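# Lay the towel flat beside the basket using two arms

## Task

Get the towel lying flat on the table as a single layer. Every part of it must stay at least one finger-width in from the table edge, at least two finger-widths away from the basket's rim, and more than a hand-width away from either arm's base column. The basket must finish upright with its entire base resting on the table, no more than three finger-widths from its starting spot, and turned roughly the same way as before. Both grippers must release and pull away at the end. Anything that stays in place only because the robot is holding it does not count.

## Robot and tools

Robot: two arms, left_arm and right_arm, each with a parallel two-finger gripper and a wrist camera. Bases in the scene frame: left_arm at (-0.004, +0.353, 0) m, quat_wxyz (+1.000, 0, 0, +0.004); right_arm at (+0.031, -0.343, 0) m, quat_wxyz (+1.000, 0, 0, -0.015). The names are labels only and do not refer to sides of any image.

Frame: one shared scene frame. The origin sits on the tabletop midway between the arms, +z is up, +x points out across the table, and left_arm is on the +y side. The fingers of a gripper extend along its own +z axis and close along its y axis. end_effector_position is the point between the finger pads, roughly 1 cm short of the fingertips. Reported hand positions can be slightly wrong, more so at long reach, and motions often stop a centimetre or more from the command, usually too low.

Row format (used by every moving tool): one flat list of 16 numbers covering both arms, even if only one arm moves. Order: left_arm x, y, z, qw, qx, qy, qz, opening, then right_arm with the same 8. x, y, z are an absolute target position in metres in the scene frame; qw, qx, qy, qz are an absolute target orientation quaternion, w first, in the scene frame. Opening ranges from -1 (closed) to +1 (fully open, 0.094 m). Optionally 12 further numbers, each 0 to 1, scale the stiffness of the six joints, left_arm's six then right_arm's six, in Joint positions order; a scale persists until replaced.

execute_actions(actions): a list of up to 15 actions run in sequence. Each action is a list of up to 15 rows, one row per 1/30 s step; if fewer rows are given, the last one is repeated to fill 15 steps. An empty list just returns the state and images. Each step, the controller clips the commanded pose to within 70 mm and 16 degrees of the measured pose, so a distant target may take several actions. An action is rejected for both arms if any target lies more than 0.6 m from that gripper's current position along any of its axes; if the first action fails this check, or any action is malformed, nothing runs. To hold an orientation, repeat the same quaternion in every row rather than copying the possibly drifted reported one.

move(target, speed, blocking): target is one 16-number row of absolute poses. Each gripper travels in a straight line toward its pose; all paths finish together, lasting 0.5 to 10 s (cut off at 10 s). speed is the top path speed in m/s, 0.002 to 0.5, default 0.25; rotation is capped at twice that in rad/s. The opening is sent at the start. Paths do not avoid obstacles or the other arm, and grippers lag, stray and may overshoot speed near full stretch. Faster moves and targets set deeper past a contact hit and press harder. blocking=false returns after 0.5 s while motion continues; until a result shows the move ended, other rows and moves are refused, so use wait or stop. The result adds a move: line with the ending (done, off_target, moving, held, fault) and limits: paced means the sent pose was clipped; held means a check blocked some steps, after which the arm can jump faster than speed. If only one arm is named, the other finished normally. Each gripper's distance from its pose is also given.

wait(seconds): 0 to 10; lets time run with each arm holding its last command, returning early if a running move ends. stop(): brakes the current move; it needs room to stop, and fingers keep moving. zoom_image(camera, region): camera is cam_high, cam_low, cam_left_wrist or cam_right_wrist; region is [x0, y0, x1, y1] pixels, at most 504 by 504. read_manual(section): only "licences". finished_scene(scene): ends the current scene, given its number; irreversible.

Results: a state line per arm with gripper position and quaternion; Hand target lines showing where the controller is now driving each gripper; grip_measured on the same scale as opening (Joint positions ends with the opening in metres); pose unreachable lines when a clearance check altered a command; FAULT and MOTOR HOT lines. Images come from cam_high, cam_low (504x504) and the two wrist cameras (616x616, fisheye), with calibration that may be slightly off.

Gripping: to hold something, command an opening below grip_measured; about 0.03 below is firm, less is gentler. Pads can squeeze hard at first touch; very thin items get less force. Readings may be off by about 1 mm. Something may briefly tug on held items.

Cautions: keep the towel and basket on the table; do not let the arms collide or press each other; avoid drops, slams and forceful pushes. For an arm meant to stay still, resend its exact last reported pose and desired opening in every call. Holding loads heats motors: a warning appears at 75 °C, the arm halts for 10 s at 90 °C, and at 100 °C it goes limp and falls. Joint ranges (rad): waist -2.618 to 3.054, shoulder 0 to 3.142, elbow 0 to 3.142, wrist pitch -1.571 to 1.571, wrist yaw -1.571 to 1.571, wrist roll -2.094 to 2.094. Finish by opening both grippers and lifting clear before ending the scene.

Each tool is called after "Call:" as name(argument=value, ...), one argument or row to a line, values as JSON.

## Session

Call:
execute_actions(
  actions=[],
)

Scene clock: 0.00 s.
left_arm: end_effector_position=(+0.1347, +0.0507, +0.2910) grip_measured=+1.000 end_effector_quat_wxyz=(+0.733, +0.197, +0.632, -0.155) | right_arm: end_effector_position=(+0.4025, -0.5016, +0.1629) grip_measured=+1.000 end_effector_quat_wxyz=(+0.019, +0.699, -0.714, +0.047)
Joint positions: left_arm=[-1.657  1.205  0.486  1.008 -1.123  0.355  0.094] | right_arm=[-0.343  2.044  2.03  -1.487  0.073 -1.926  0.094]
Joint velocities: left_arm=[ 0.007  0.002 -0.002 -0.051 -0.066 -0.066  0.   ] | right_arm=[-0.002 -0.007  0.002  0.007 -0.037 -0.037  0.   ]
Hand target (left_arm): +0.134, +0.050, +0.294; +0.734, +0.196, +0.631, -0.159
Hand target (right_arm): +0.401, -0.499, +0.165; +0.017, +0.699, -0.714, +0.043
Joint stiffness scale: left_arm=[1. 1. 1. 1. 1. 1.] | right_arm=[1. 1. 1. 1. 1. 1.]

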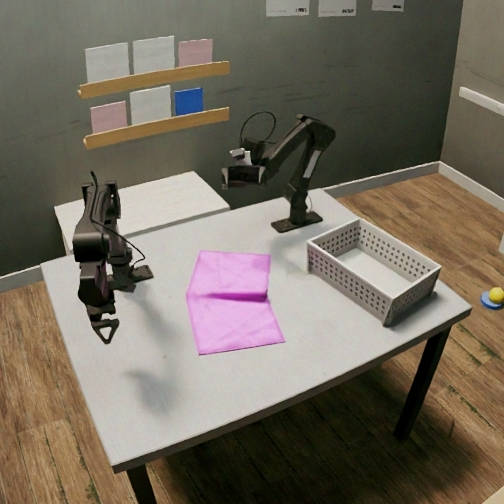

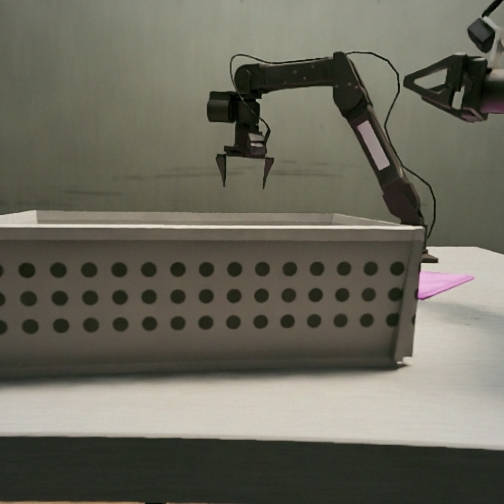

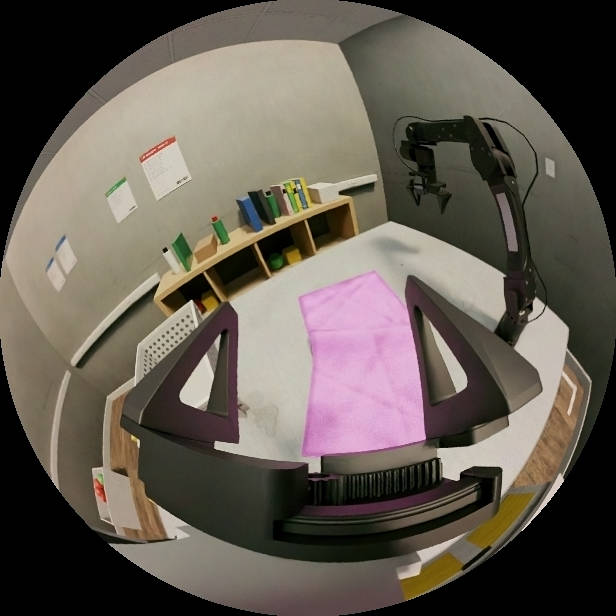

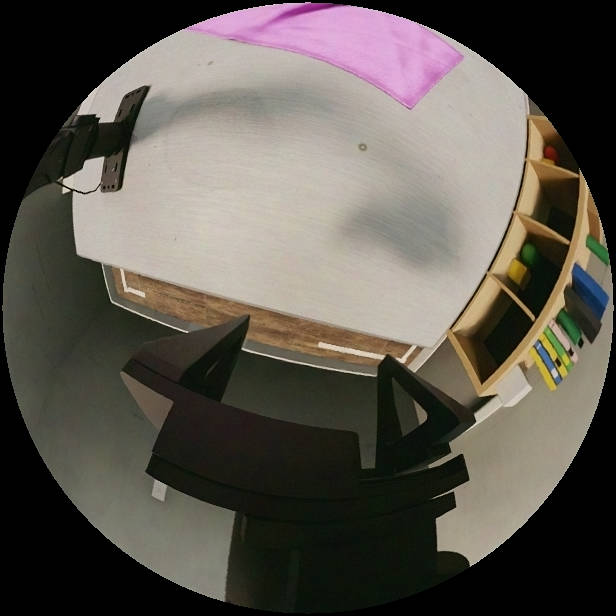

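Call:
zoom_image(
  camera="cam_high",
  region=[150, 200, 330, 380],
)

Call:
zoom_image(
  camera="cam_left_wrist",
  region=[220, 230, 480, 490],
)

Region (150, 200, 330, 380) of cam_high's 504x504 image, scaled by 2.800, with more detail than that image has.

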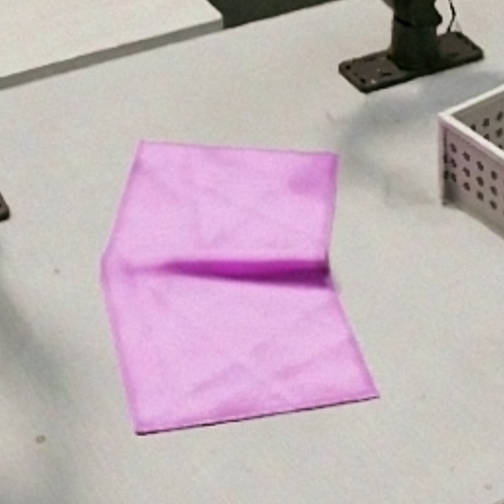

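Region (220, 230, 480, 490) of cam_left_wrist's 616x616 image, scaled by 1.938, with more detail than that image has.

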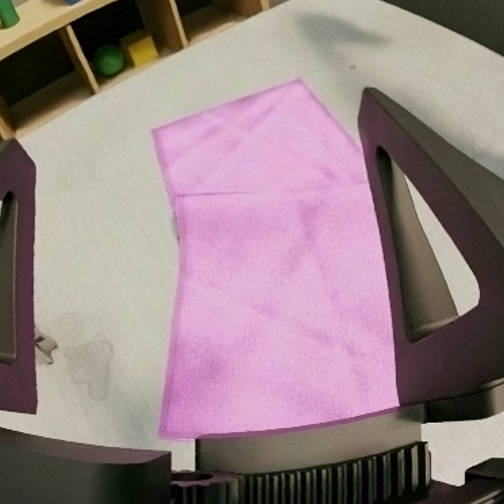

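Call:
move(
  target=[0.155,0.10,0.09,0,0.883,0.469,0,0.0,0.40,-0.17,0.10,0,-0.233,0.972,0,-1],
  speed=0.3,
)

Scene clock: 80.57 s.
left_arm: end_effector_position=(+0.1524, +0.1090, +0.0873) grip_measured=+0.002 end_effector_quat_wxyz=(+0.003, +0.885, +0.466, -0.014) | right_arm: end_effector_position=(+0.3992, -0.1816, +0.0973) grip_measured=-0.996 end_effector_quat_wxyz=(-0.008, -0.236, +0.972, -0.013)
Joint positions: left_arm=[-0.995  1.651  1.227 -1.143  0.029  1.184  0.047] | right_arm=[ 0.452  2.107  1.867 -1.352  0.023 -0.056  0.   ]
Joint velocities: left_arm=[-0.002 -0.002  0.002  0.037 -0.051 -0.095 -0.001] | right_arm=[-0.017 -0.007 -0.007 -0.037 -0.11   0.037  0.001]
Hand target (left_arm): +0.152, +0.107, +0.092; +0.002, +0.888, +0.459, -0.013
Hand target (right_arm): +0.406, -0.176, +0.101; +0.005, -0.234, +0.972, -0.007
Off the commanded pose (left_arm): 0.010 m, 2 deg.
Off the commanded pose (right_arm): 0.012 m, 2 deg.
Joint stiffness scale: left_arm=[1. 1. 1. 1. 1. 1.] | right_arm=[1. 1. 1. 1. 1. 1.]
move: off_target (right_arm)
camera_calibration (this result's frames):
cam_left_wrist: T_world_to_cam=[[-0.683983, 0.729302, -0.0169085, 0.028582], [0.464295, 0.453087, 0.761014, -0.188647], [0.56267, 0.51267, -0.648515, 0.0134155], [0, 0, 0, 1]] pos_world=[0.099589, 0.057751, 0.152747]
cam_right_wrist: T_world_to_cam=[[0.708723, -0.704714, -0.0330127, -0.397653], [-0.583794, -0.612102, 0.5334, 0.0962967], [-0.396102, -0.35876, -0.845219, 0.290194], [0, 0, 0, 1]] pos_world=[0.45299, -0.117178, 0.180785]

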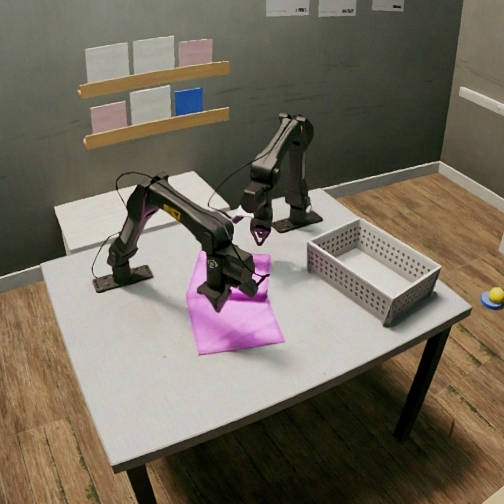

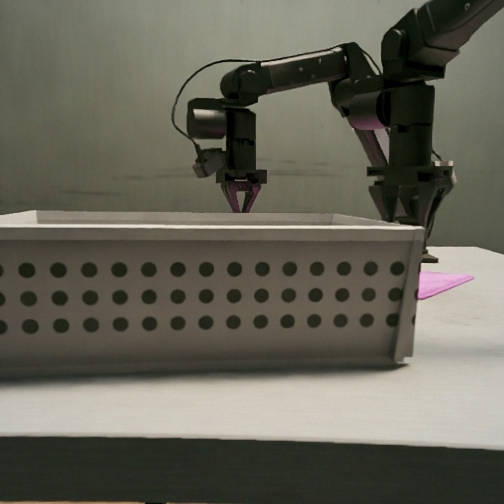

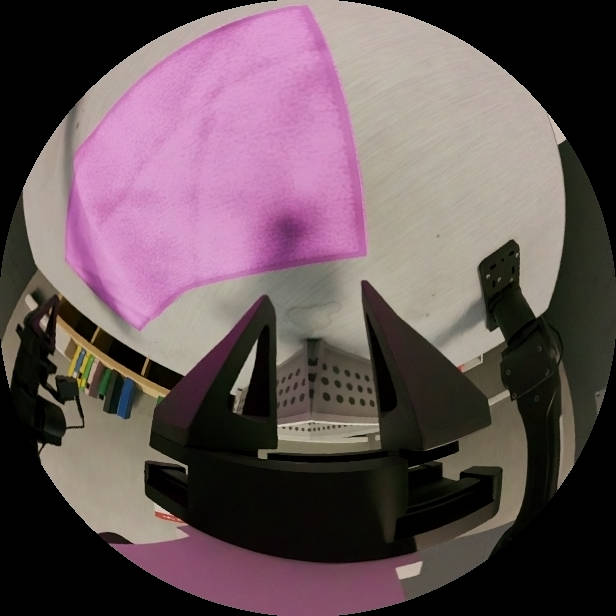

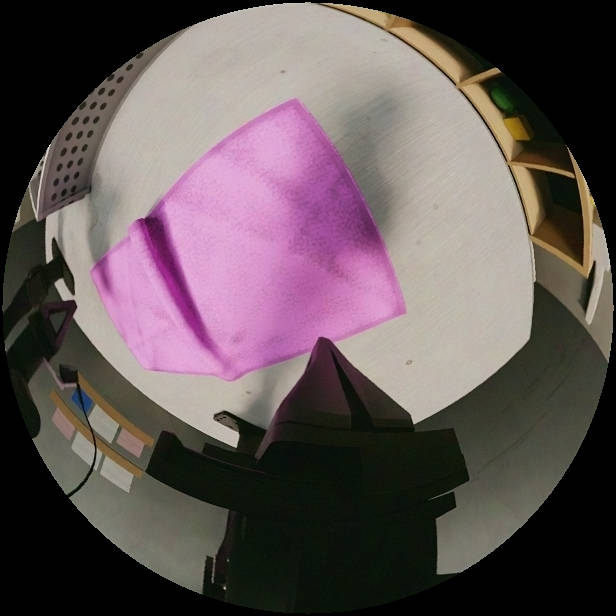

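Call:
move(
  target=[0.125,0.125,0.04,0,0.883,0.469,0,0.0,0.40,-0.17,0.03,0,-0.233,0.972,0,-1],
  speed=0.15,
)

Call:
move(
  target=[0.125,0.125,0.010,0,0.883,0.469,0,0.0,0.40,-0.17,0.010,0,-0.233,0.972,0,-1],
  speed=0.05,
)

Scene clock: 110.13 s.
left_arm: end_effector_position=(+0.1257, +0.1260, +0.0380) grip_measured=+0.002 end_effector_quat_wxyz=(-0.011, +0.883, +0.469, -0.001) | right_arm: end_effector_position=(+0.4017, -0.1749, +0.0329) grip_measured=-0.996 end_effector_quat_wxyz=(-0.001, -0.232, +0.973, -0.006)
Joint positions: left_arm=[-1.064  1.624  0.993 -0.963  0.001  1.109  0.047] | right_arm=[ 0.459  2.142  1.664 -1.097  0.011 -0.04   0.   ]
Joint velocities: left_arm=[-0.012  0.002 -0.007  0.051 -0.037 -0.022  0.001] | right_arm=[ 0.007 -0.027  0.002  0.066 -0.051 -0.022 -0.001]
Hand target (left_arm): +0.125, +0.125, +0.040; -0.000, +0.883, +0.469, +0.001
Hand target (right_arm): +0.400, -0.170, +0.030; +0.000, -0.233, +0.972, -0.000
Off the commanded pose (left_arm): 0.002 m, 1 deg.
Off the commanded pose (right_arm): 0.006 m, 1 deg.
Joint stiffness scale: left_arm=[1. 1. 1. 1. 1. 1.] | right_arm=[1. 1. 1. 1. 1. 1.]
move: done
camera_calibration (this result's frames):
cam_left_wrist: T_world_to_cam=[[-0.688452, 0.725272, 0.00369072, -0.00259917], [0.453666, 0.426653, 0.782403, -0.142488], [0.565881, 0.540322, -0.622761, -0.0171283], [0, 0, 0, 1]] pos_world=[0.072545, 0.0719328, 0.100826]
cam_right_wrist: T_world_to_cam=[[0.702798, -0.710367, -0.0381211, -0.395255], [-0.595011, -0.616351, 0.515823, 0.140571], [-0.38992, -0.339837, -0.855846, 0.240403], [0, 0, 0, 1]] pos_world=[0.455163, -0.112438, 0.118171]

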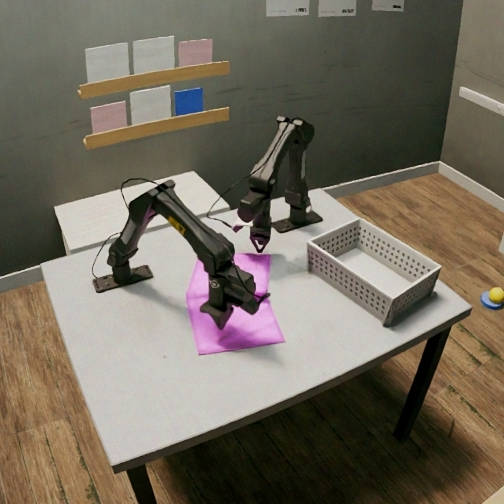

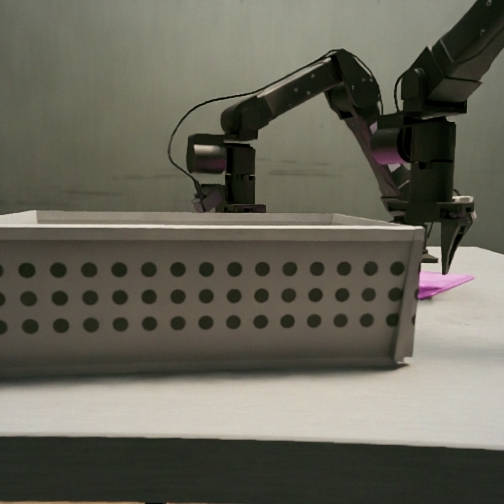

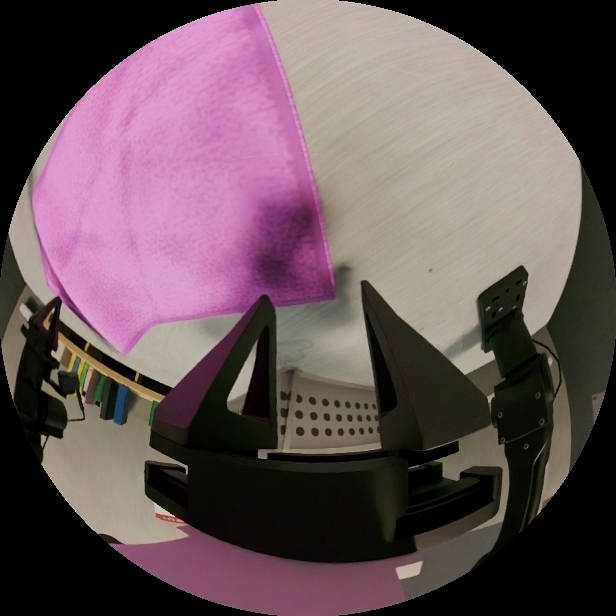

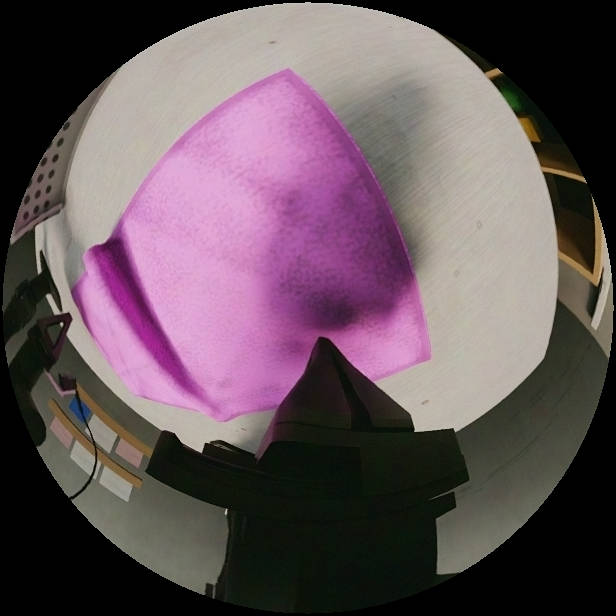

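Scene clock: 111.20 s.
left_arm: end_effector_position=(+0.1273, +0.1232, +0.0153) grip_measured=+0.002 end_effector_quat_wxyz=(+0.005, +0.883, +0.469, -0.001) | right_arm: end_effector_position=(+0.4023, -0.1745, +0.0180) grip_measured=-0.996 end_effector_quat_wxyz=(+0.002, -0.232, +0.973, -0.005)
Joint positions: left_arm=[-1.064  1.645  0.917 -0.832  0.001  1.109  0.047] | right_arm=[ 0.459  2.155  1.623 -1.038  0.01  -0.04   0.   ]
Joint velocities: left_arm=[ 0.017 -0.002  0.002  0.022  0.022 -0.066 -0.   ] | right_arm=[ 0.002  0.002 -0.007 -0.007 -0.081  0.007 -0.   ]
Hand target (left_arm): +0.125, +0.125, +0.010; +0.000, +0.883, +0.469, +0.000
Hand target (right_arm): +0.400, -0.170, +0.010; -0.000, -0.233, +0.972, -0.000
Off the commanded pose (left_arm): 0.006 m, 1 deg.
Off the commanded pose (right_arm): 0.010 m, 1 deg.
Joint stiffness scale: left_arm=[1. 1. 1. 1. 1. 1.] | right_arm=[1. 1. 1. 1. 1. 1.]
move: done
camera_calibration (this result's frames):
cam_left_wrist: T_world_to_cam=[[-0.688261, 0.724932, -0.0277586, 0.0011121], [0.441236, 0.448675, 0.777176, -0.125298], [0.575854, 0.522651, -0.628671, -0.0296475], [0, 0, 0, 1]] pos_world=[0.073124, 0.070907, 0.0787706]
cam_right_wrist: T_world_to_cam=[[0.702986, -0.710266, -0.0365096, -0.396075], [-0.597602, -0.61775, 0.511133, 0.149696], [-0.385594, -0.337501, -0.858726, 0.226698], [0, 0, 0, 1]] pos_world=[0.455307, -0.112333, 0.103697]

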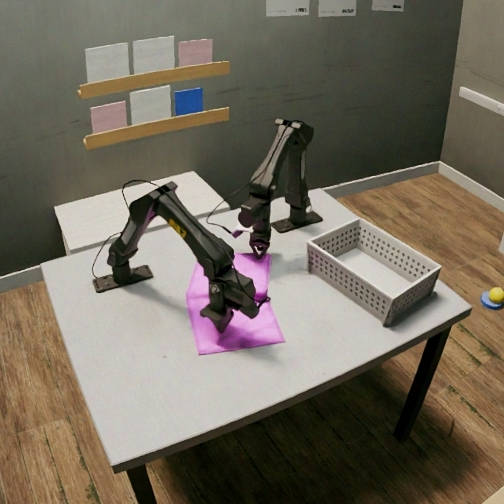

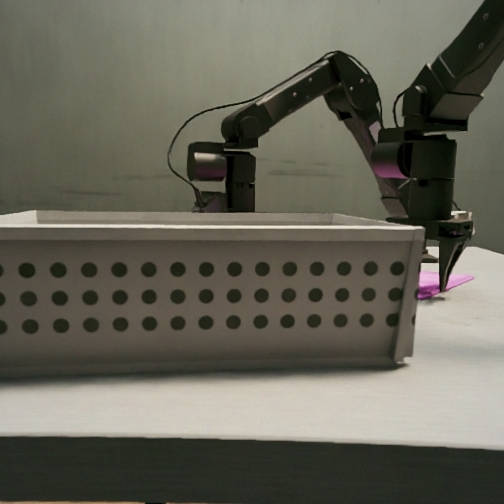

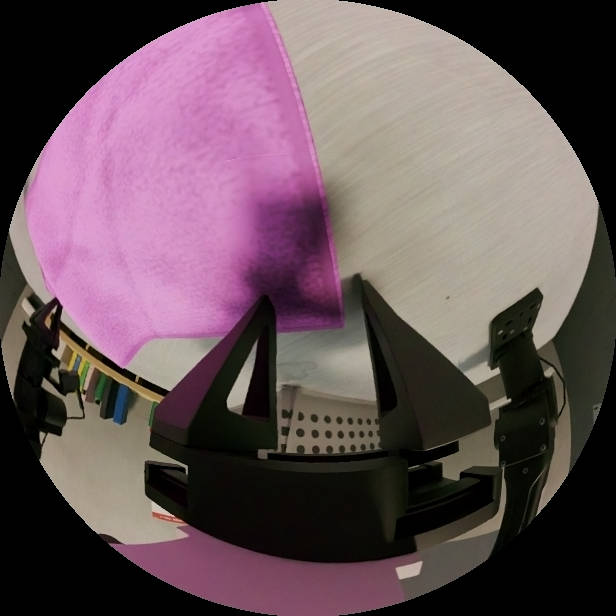

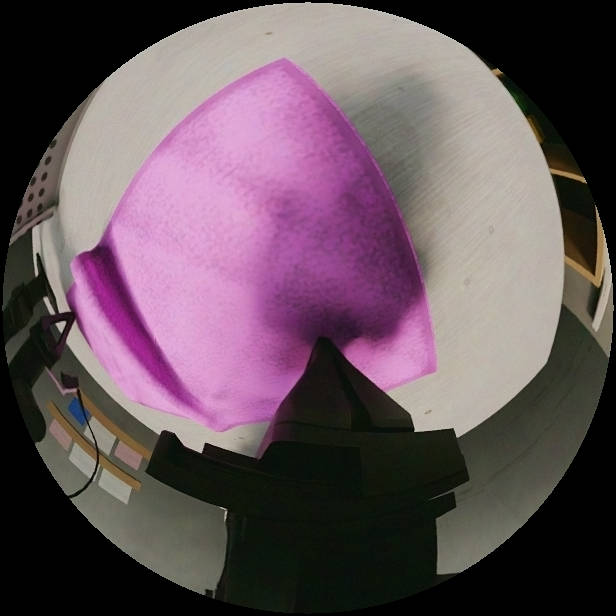

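Call:
move(
  target=[0.118,0.112,0.001,0,0.883,0.469,0,0.0,0.40,-0.17,0.002,0,-0.233,0.972,0,-1],
  speed=0.03,
)

Scene clock: 117.13 s.
left_arm: end_effector_position=(+0.1222, +0.1192, +0.0086) grip_measured=+0.001 end_effector_quat_wxyz=(-0.000, +0.882, +0.471, +0.011) | right_arm: end_effector_position=(+0.4022, -0.1746, +0.0171) grip_measured=-0.996 end_effector_quat_wxyz=(+0.002, -0.232, +0.973, -0.005)
Joint positions: left_arm=[-1.103  1.673  0.917 -0.817 -0.021  1.064  0.047] | right_arm=[ 0.459  2.155  1.619 -1.033  0.01  -0.04   0.   ]
Joint velocities: left_arm=[-0.002 -0.007 -0.007 -0.037  0.037 -0.11   0.001] | right_arm=[ 0.007 -0.002 -0.012 -0.007  0.007  0.051  0.   ]
Hand target (left_arm): +0.118, +0.113, +0.001; -0.000, +0.883, +0.469, +0.001
Hand target (right_arm): +0.400, -0.170, +0.002; -0.001, -0.233, +0.972, -0.000
Off the commanded pose (left_arm): 0.011 m, 1 deg.
Off the commanded pose (right_arm): 0.016 m, 1 deg.
Joint stiffness scale: left_arm=[1. 1. 1. 1. 1. 1.] | right_arm=[1. 1. 1. 1. 1. 1.]
move: off_target (left_arm, right_arm)
camera_calibration (this result's frames):
cam_left_wrist: T_world_to_cam=[[-0.692107, 0.721435, -0.0227961, 0.00113289], [0.427225, 0.434904, 0.792677, -0.11287], [0.581779, 0.538878, -0.609215, -0.0316863], [0, 0, 0, 1]] pos_world=[0.0674396, 0.0653456, 0.0701918]
cam_right_wrist: T_world_to_cam=[[0.703011, -0.710255, -0.036247, -0.396091], [-0.597956, -0.617912, 0.510522, 0.150221], [-0.384998, -0.337229, -0.8591, 0.225678], [0, 0, 0, 1]] pos_world=[0.455167, -0.112397, 0.102832]

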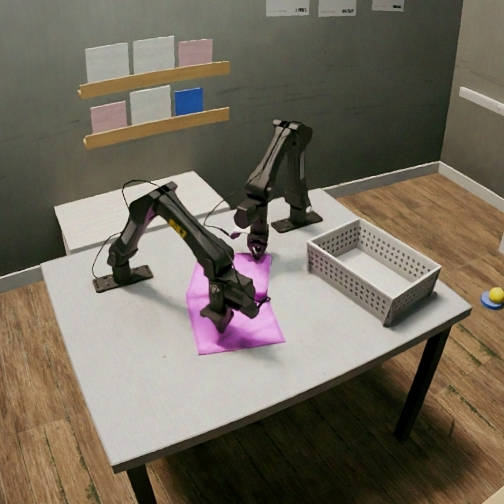

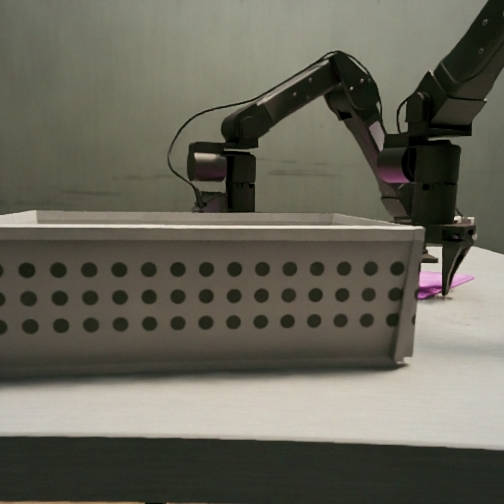

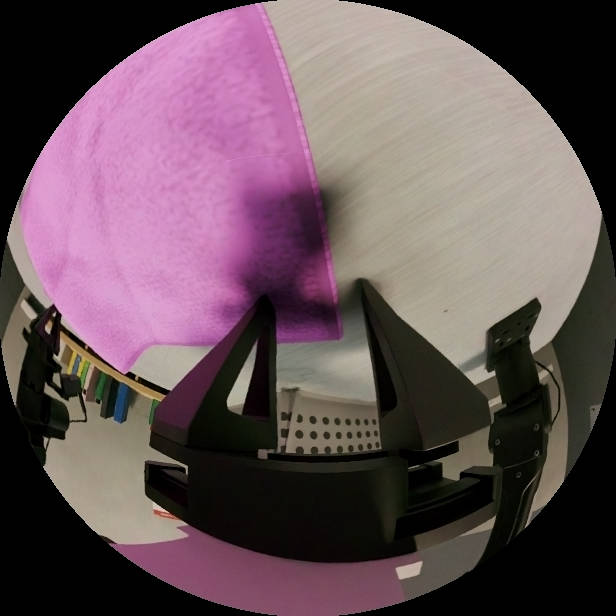

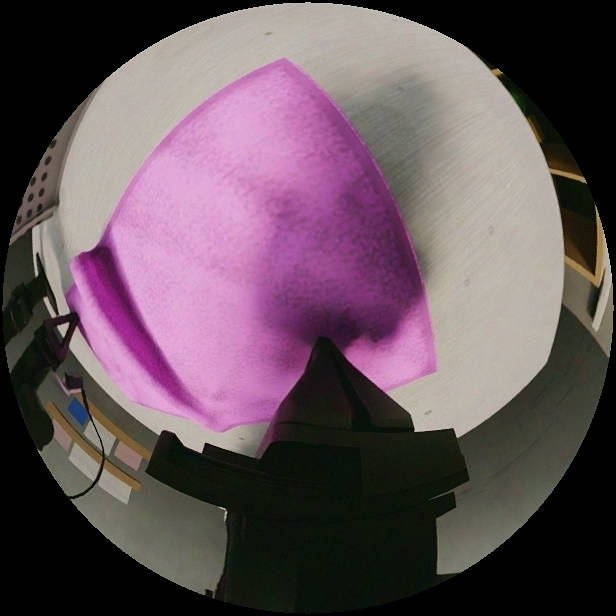

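Call:
move(
  target=[0.118,0.112,0.003,0,0.883,0.469,0,-1,0.40,-0.17,0.008,0,-0.233,0.972,0,-1],
  speed=0.03,
)

Call:
move(
  target=[0.10,0.108,0.025,0,0.883,0.469,0,-1,0.40,-0.17,0.008,0,-0.233,0.972,0,-1],
  speed=0.04,
)

Scene clock: 124.63 s.
left_arm: end_effector_position=(+0.1253, +0.1156, +0.0086) grip_measured=-0.951 end_effector_quat_wxyz=(+0.009, +0.881, +0.472, +0.014) | right_arm: end_effector_position=(+0.4019, -0.1747, +0.0171) grip_measured=-0.996 end_effector_quat_wxyz=(+0.002, -0.232, +0.973, -0.005)
Joint positions: left_arm=[-1.104  1.673  0.917 -0.798 -0.028  1.061  0.002] | right_arm=[ 0.459  2.155  1.619 -1.034  0.01  -0.04   0.   ]
Joint velocities: left_arm=[-0.017 -0.002  0.007 -0.022  0.022 -0.007 -0.   ] | right_arm=[-0.002  0.007  0.017 -0.022  0.051 -0.007 -0.   ]
Hand target (left_arm): +0.118, +0.112, +0.003; +0.000, +0.883, +0.469, +0.000
Hand target (right_arm): +0.400, -0.170, +0.008; -0.000, -0.233, +0.972, -0.000
Off the commanded pose (left_arm): 0.010 m, 2 deg.
Off the commanded pose (right_arm): 0.010 m, 1 deg.
Joint stiffness scale: left_arm=[1. 1. 1. 1. 1. 1.] | right_arm=[1. 1. 1. 1. 1. 1.]
move: done
camera_calibration (this result's frames):
cam_left_wrist: T_world_to_cam=[[-0.69305, 0.71963, -0.0426012, 0.00638608], [0.415013, 0.446609, 0.792657, -0.112461], [0.589445, 0.531671, -0.608178, -0.0315963], [0, 0, 0, 1]] pos_world=[0.0697227, 0.0624291, 0.0701985]
cam_right_wrist: T_world_to_cam=[[0.702973, -0.710272, -0.036641, -0.395974], [-0.597424, -0.617669, 0.511438, 0.149806], [-0.385892, -0.337637, -0.858539, 0.225817], [0, 0, 0, 1]] pos_world=[0.454998, -0.112474, 0.102747]

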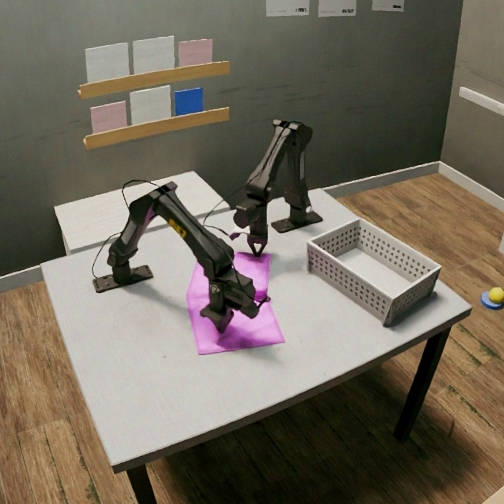

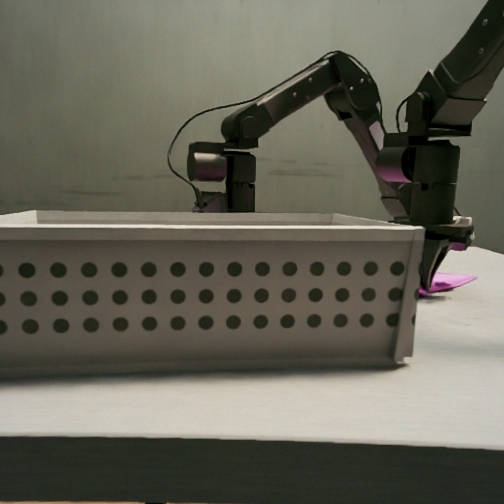

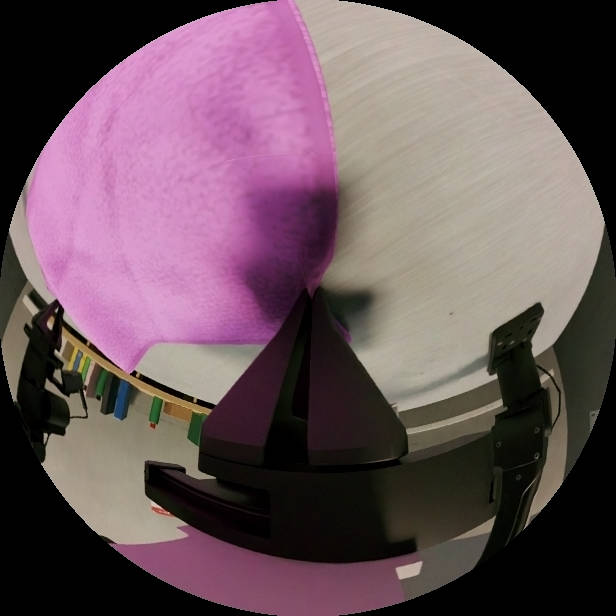

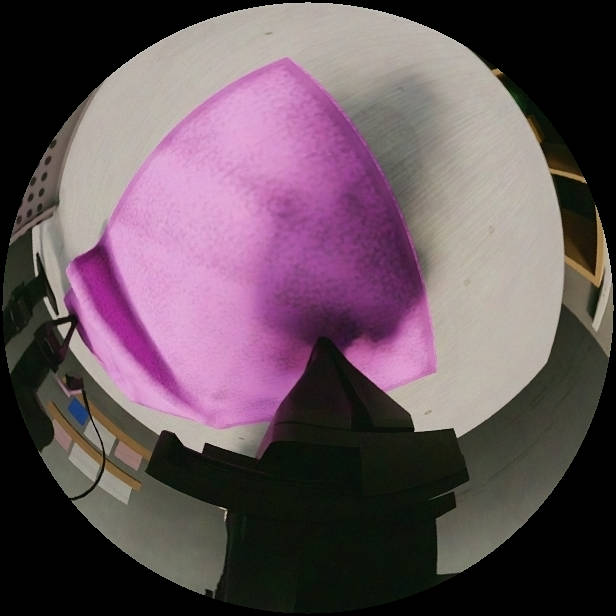

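Scene clock: 125.73 s.
left_arm: end_effector_position=(+0.1030, +0.1134, +0.0137) grip_measured=-0.951 end_effector_quat_wxyz=(-0.009, +0.883, +0.468, +0.009) | right_arm: end_effector_position=(+0.4019, -0.1747, +0.0171) grip_measured=-0.996 end_effector_quat_wxyz=(+0.002, -0.232, +0.973, -0.005)
Joint positions: left_arm=[-1.175  1.666  0.934 -0.857 -0.016  0.999  0.002] | right_arm=[ 0.459  2.155  1.619 -1.034  0.01  -0.039  0.   ]
Joint velocities: left_arm=[-0.007  0.017  0.002 -0.051 -0.037 -0.066  0.001] | right_arm=[ 0.007  0.012  0.002  0.007  0.007 -0.022  0.   ]
Hand target (left_arm): +0.101, +0.108, +0.025; +0.000, +0.883, +0.469, +0.001
Hand target (right_arm): +0.400, -0.170, +0.008; -0.000, -0.233, +0.972, -0.000
Off the commanded pose (left_arm): 0.013 m, 1 deg.
Off the commanded pose (right_arm): 0.010 m, 1 deg.
Joint stiffness scale: left_arm=[1. 1. 1. 1. 1. 1.] | right_arm=[1. 1. 1. 1. 1. 1.]
move: off_target (left_arm)
camera_calibration (this result's frames):
cam_left_wrist: T_world_to_cam=[[-0.687611, 0.726057, -0.00570315, -0.00908667], [0.439122, 0.422099, 0.793098, -0.106006], [0.578242, 0.542838, -0.609067, -0.0143248], [0, 0, 0, 1]] pos_world=[0.0485846, 0.0591184, 0.0752965]
cam_right_wrist: T_world_to_cam=[[0.702702, -0.71054, -0.0366401, -0.395912], [-0.597662, -0.617442, 0.511435, 0.149941], [-0.386018, -0.337488, -0.858541, 0.225894], [0, 0, 0, 1]] pos_world=[0.455021, -0.112495, 0.102748]

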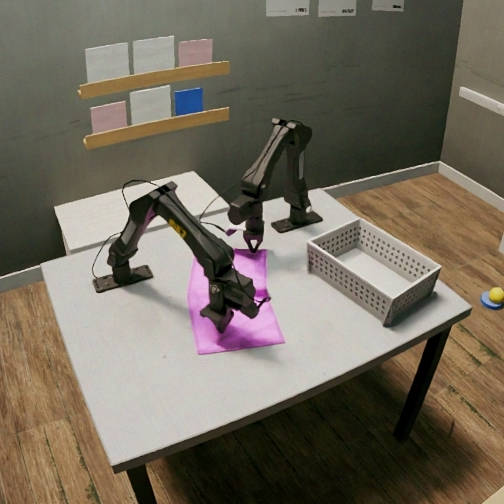

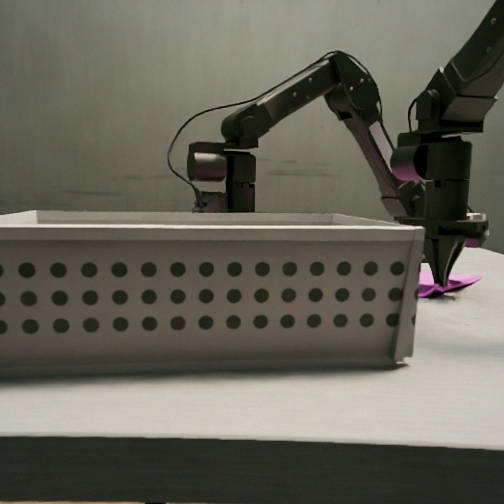

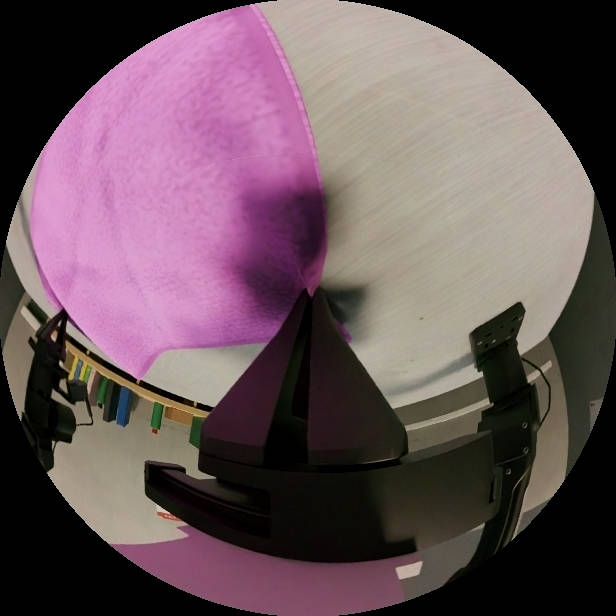

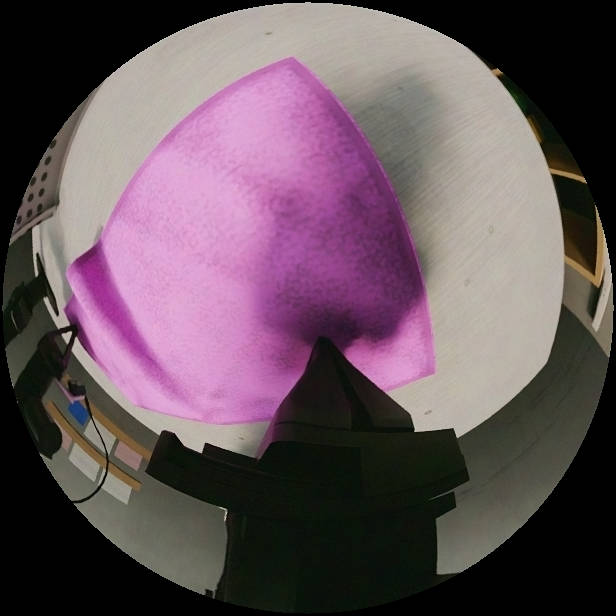

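Call:
move(
  target=[0.025,0.085,0.03,0,0.80,0.60,0,-1,0.40,-0.17,0.008,0,-0.233,0.972,0,-1],
  speed=0.05,
)

Scene clock: 137.80 s.
left_arm: end_effector_position=(+0.0351, +0.0830, +0.0215) grip_measured=-0.951 end_effector_quat_wxyz=(+0.012, +0.799, +0.601, +0.012) | right_arm: end_effector_position=(+0.4018, -0.1745, +0.0171) grip_measured=-0.996 end_effector_quat_wxyz=(+0.002, -0.232, +0.973, -0.004)
Joint positions: left_arm=[-1.461  1.666  0.968 -0.865 -0.033  0.398  0.002] | right_arm=[ 0.459  2.155  1.619 -1.034  0.009 -0.039  0.   ]
Joint velocities: left_arm=[-0.002 -0.012 -0.017 -0.037  0.007 -0.051 -0.   ] | right_arm=[-0.002 -0.017  0.017 -0.007 -0.022 -0.022  0.001]
Hand target (left_arm): +0.028, +0.084, +0.030; +0.003, +0.800, +0.600, +0.004
Hand target (right_arm): +0.400, -0.170, +0.008; -0.000, -0.233, +0.972, -0.000
Off the commanded pose (left_arm): 0.013 m, 2 deg.
Off the commanded pose (right_arm): 0.010 m, 1 deg.
Joint stiffness scale: left_arm=[1. 1. 1. 1. 1. 1.] | right_arm=[1. 1. 1. 1. 1. 1.]
move: off_target (left_arm)
camera_calibration (this result's frames):
cam_left_wrist: T_world_to_cam=[[-0.877221, 0.47757, -0.0490843, -0.0054396], [0.260439, 0.559273, 0.78701, -0.0744738], [0.403304, 0.677599, -0.614984, 0.0412296], [0, 0, 0, 1]] pos_world=[-0.00200398, 0.0163118, 0.0837002]
cam_right_wrist: T_world_to_cam=[[0.702686, -0.7105, -0.0377139, -0.395688], [-0.597418, -0.617975, 0.511076, 0.149821], [-0.386426, -0.336595, -0.858708, 0.226244], [0, 0, 0, 1]] pos_world=[0.454977, -0.112398, 0.102785]

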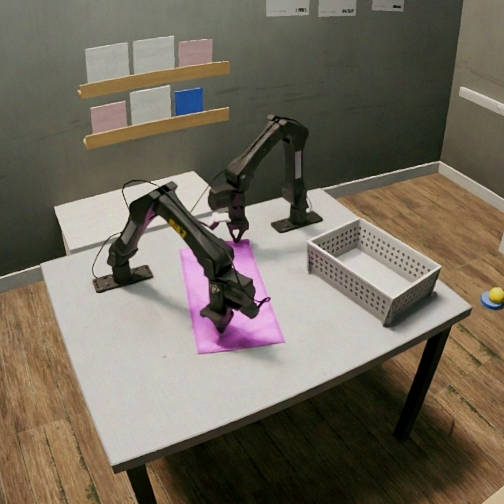

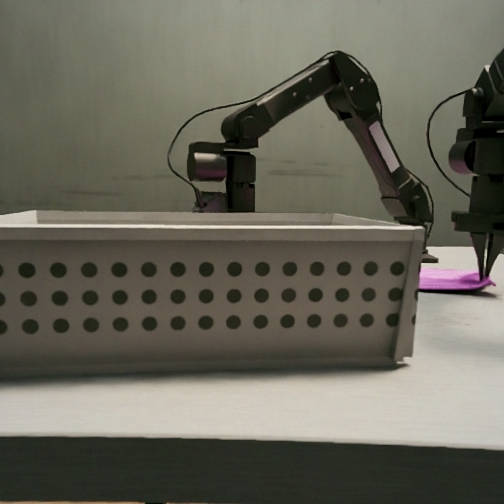

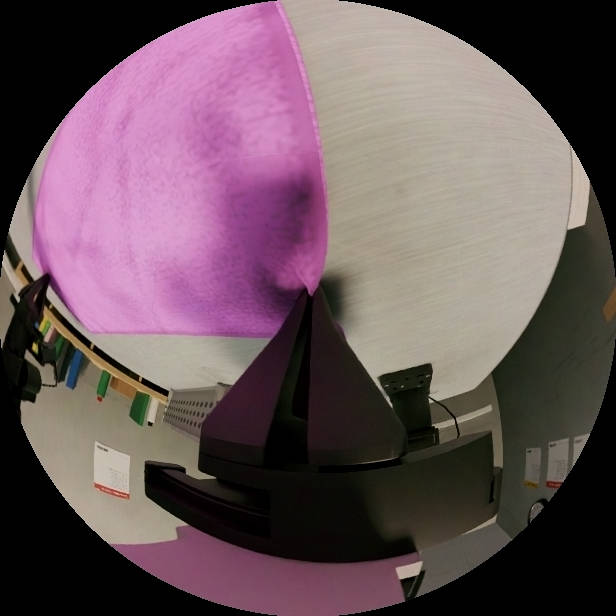

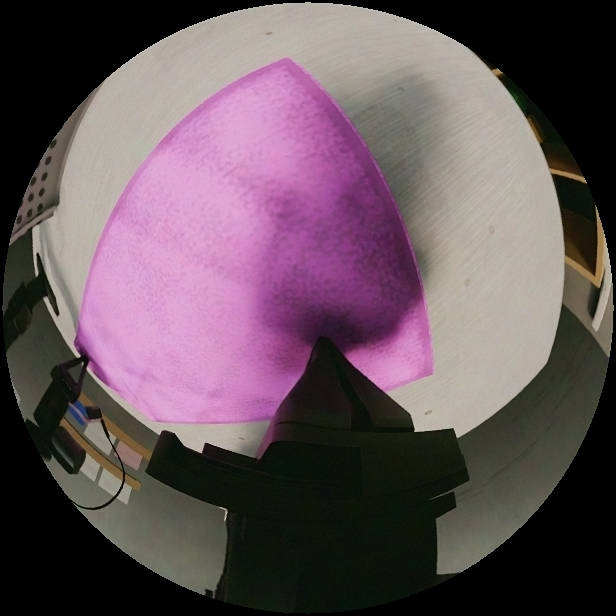

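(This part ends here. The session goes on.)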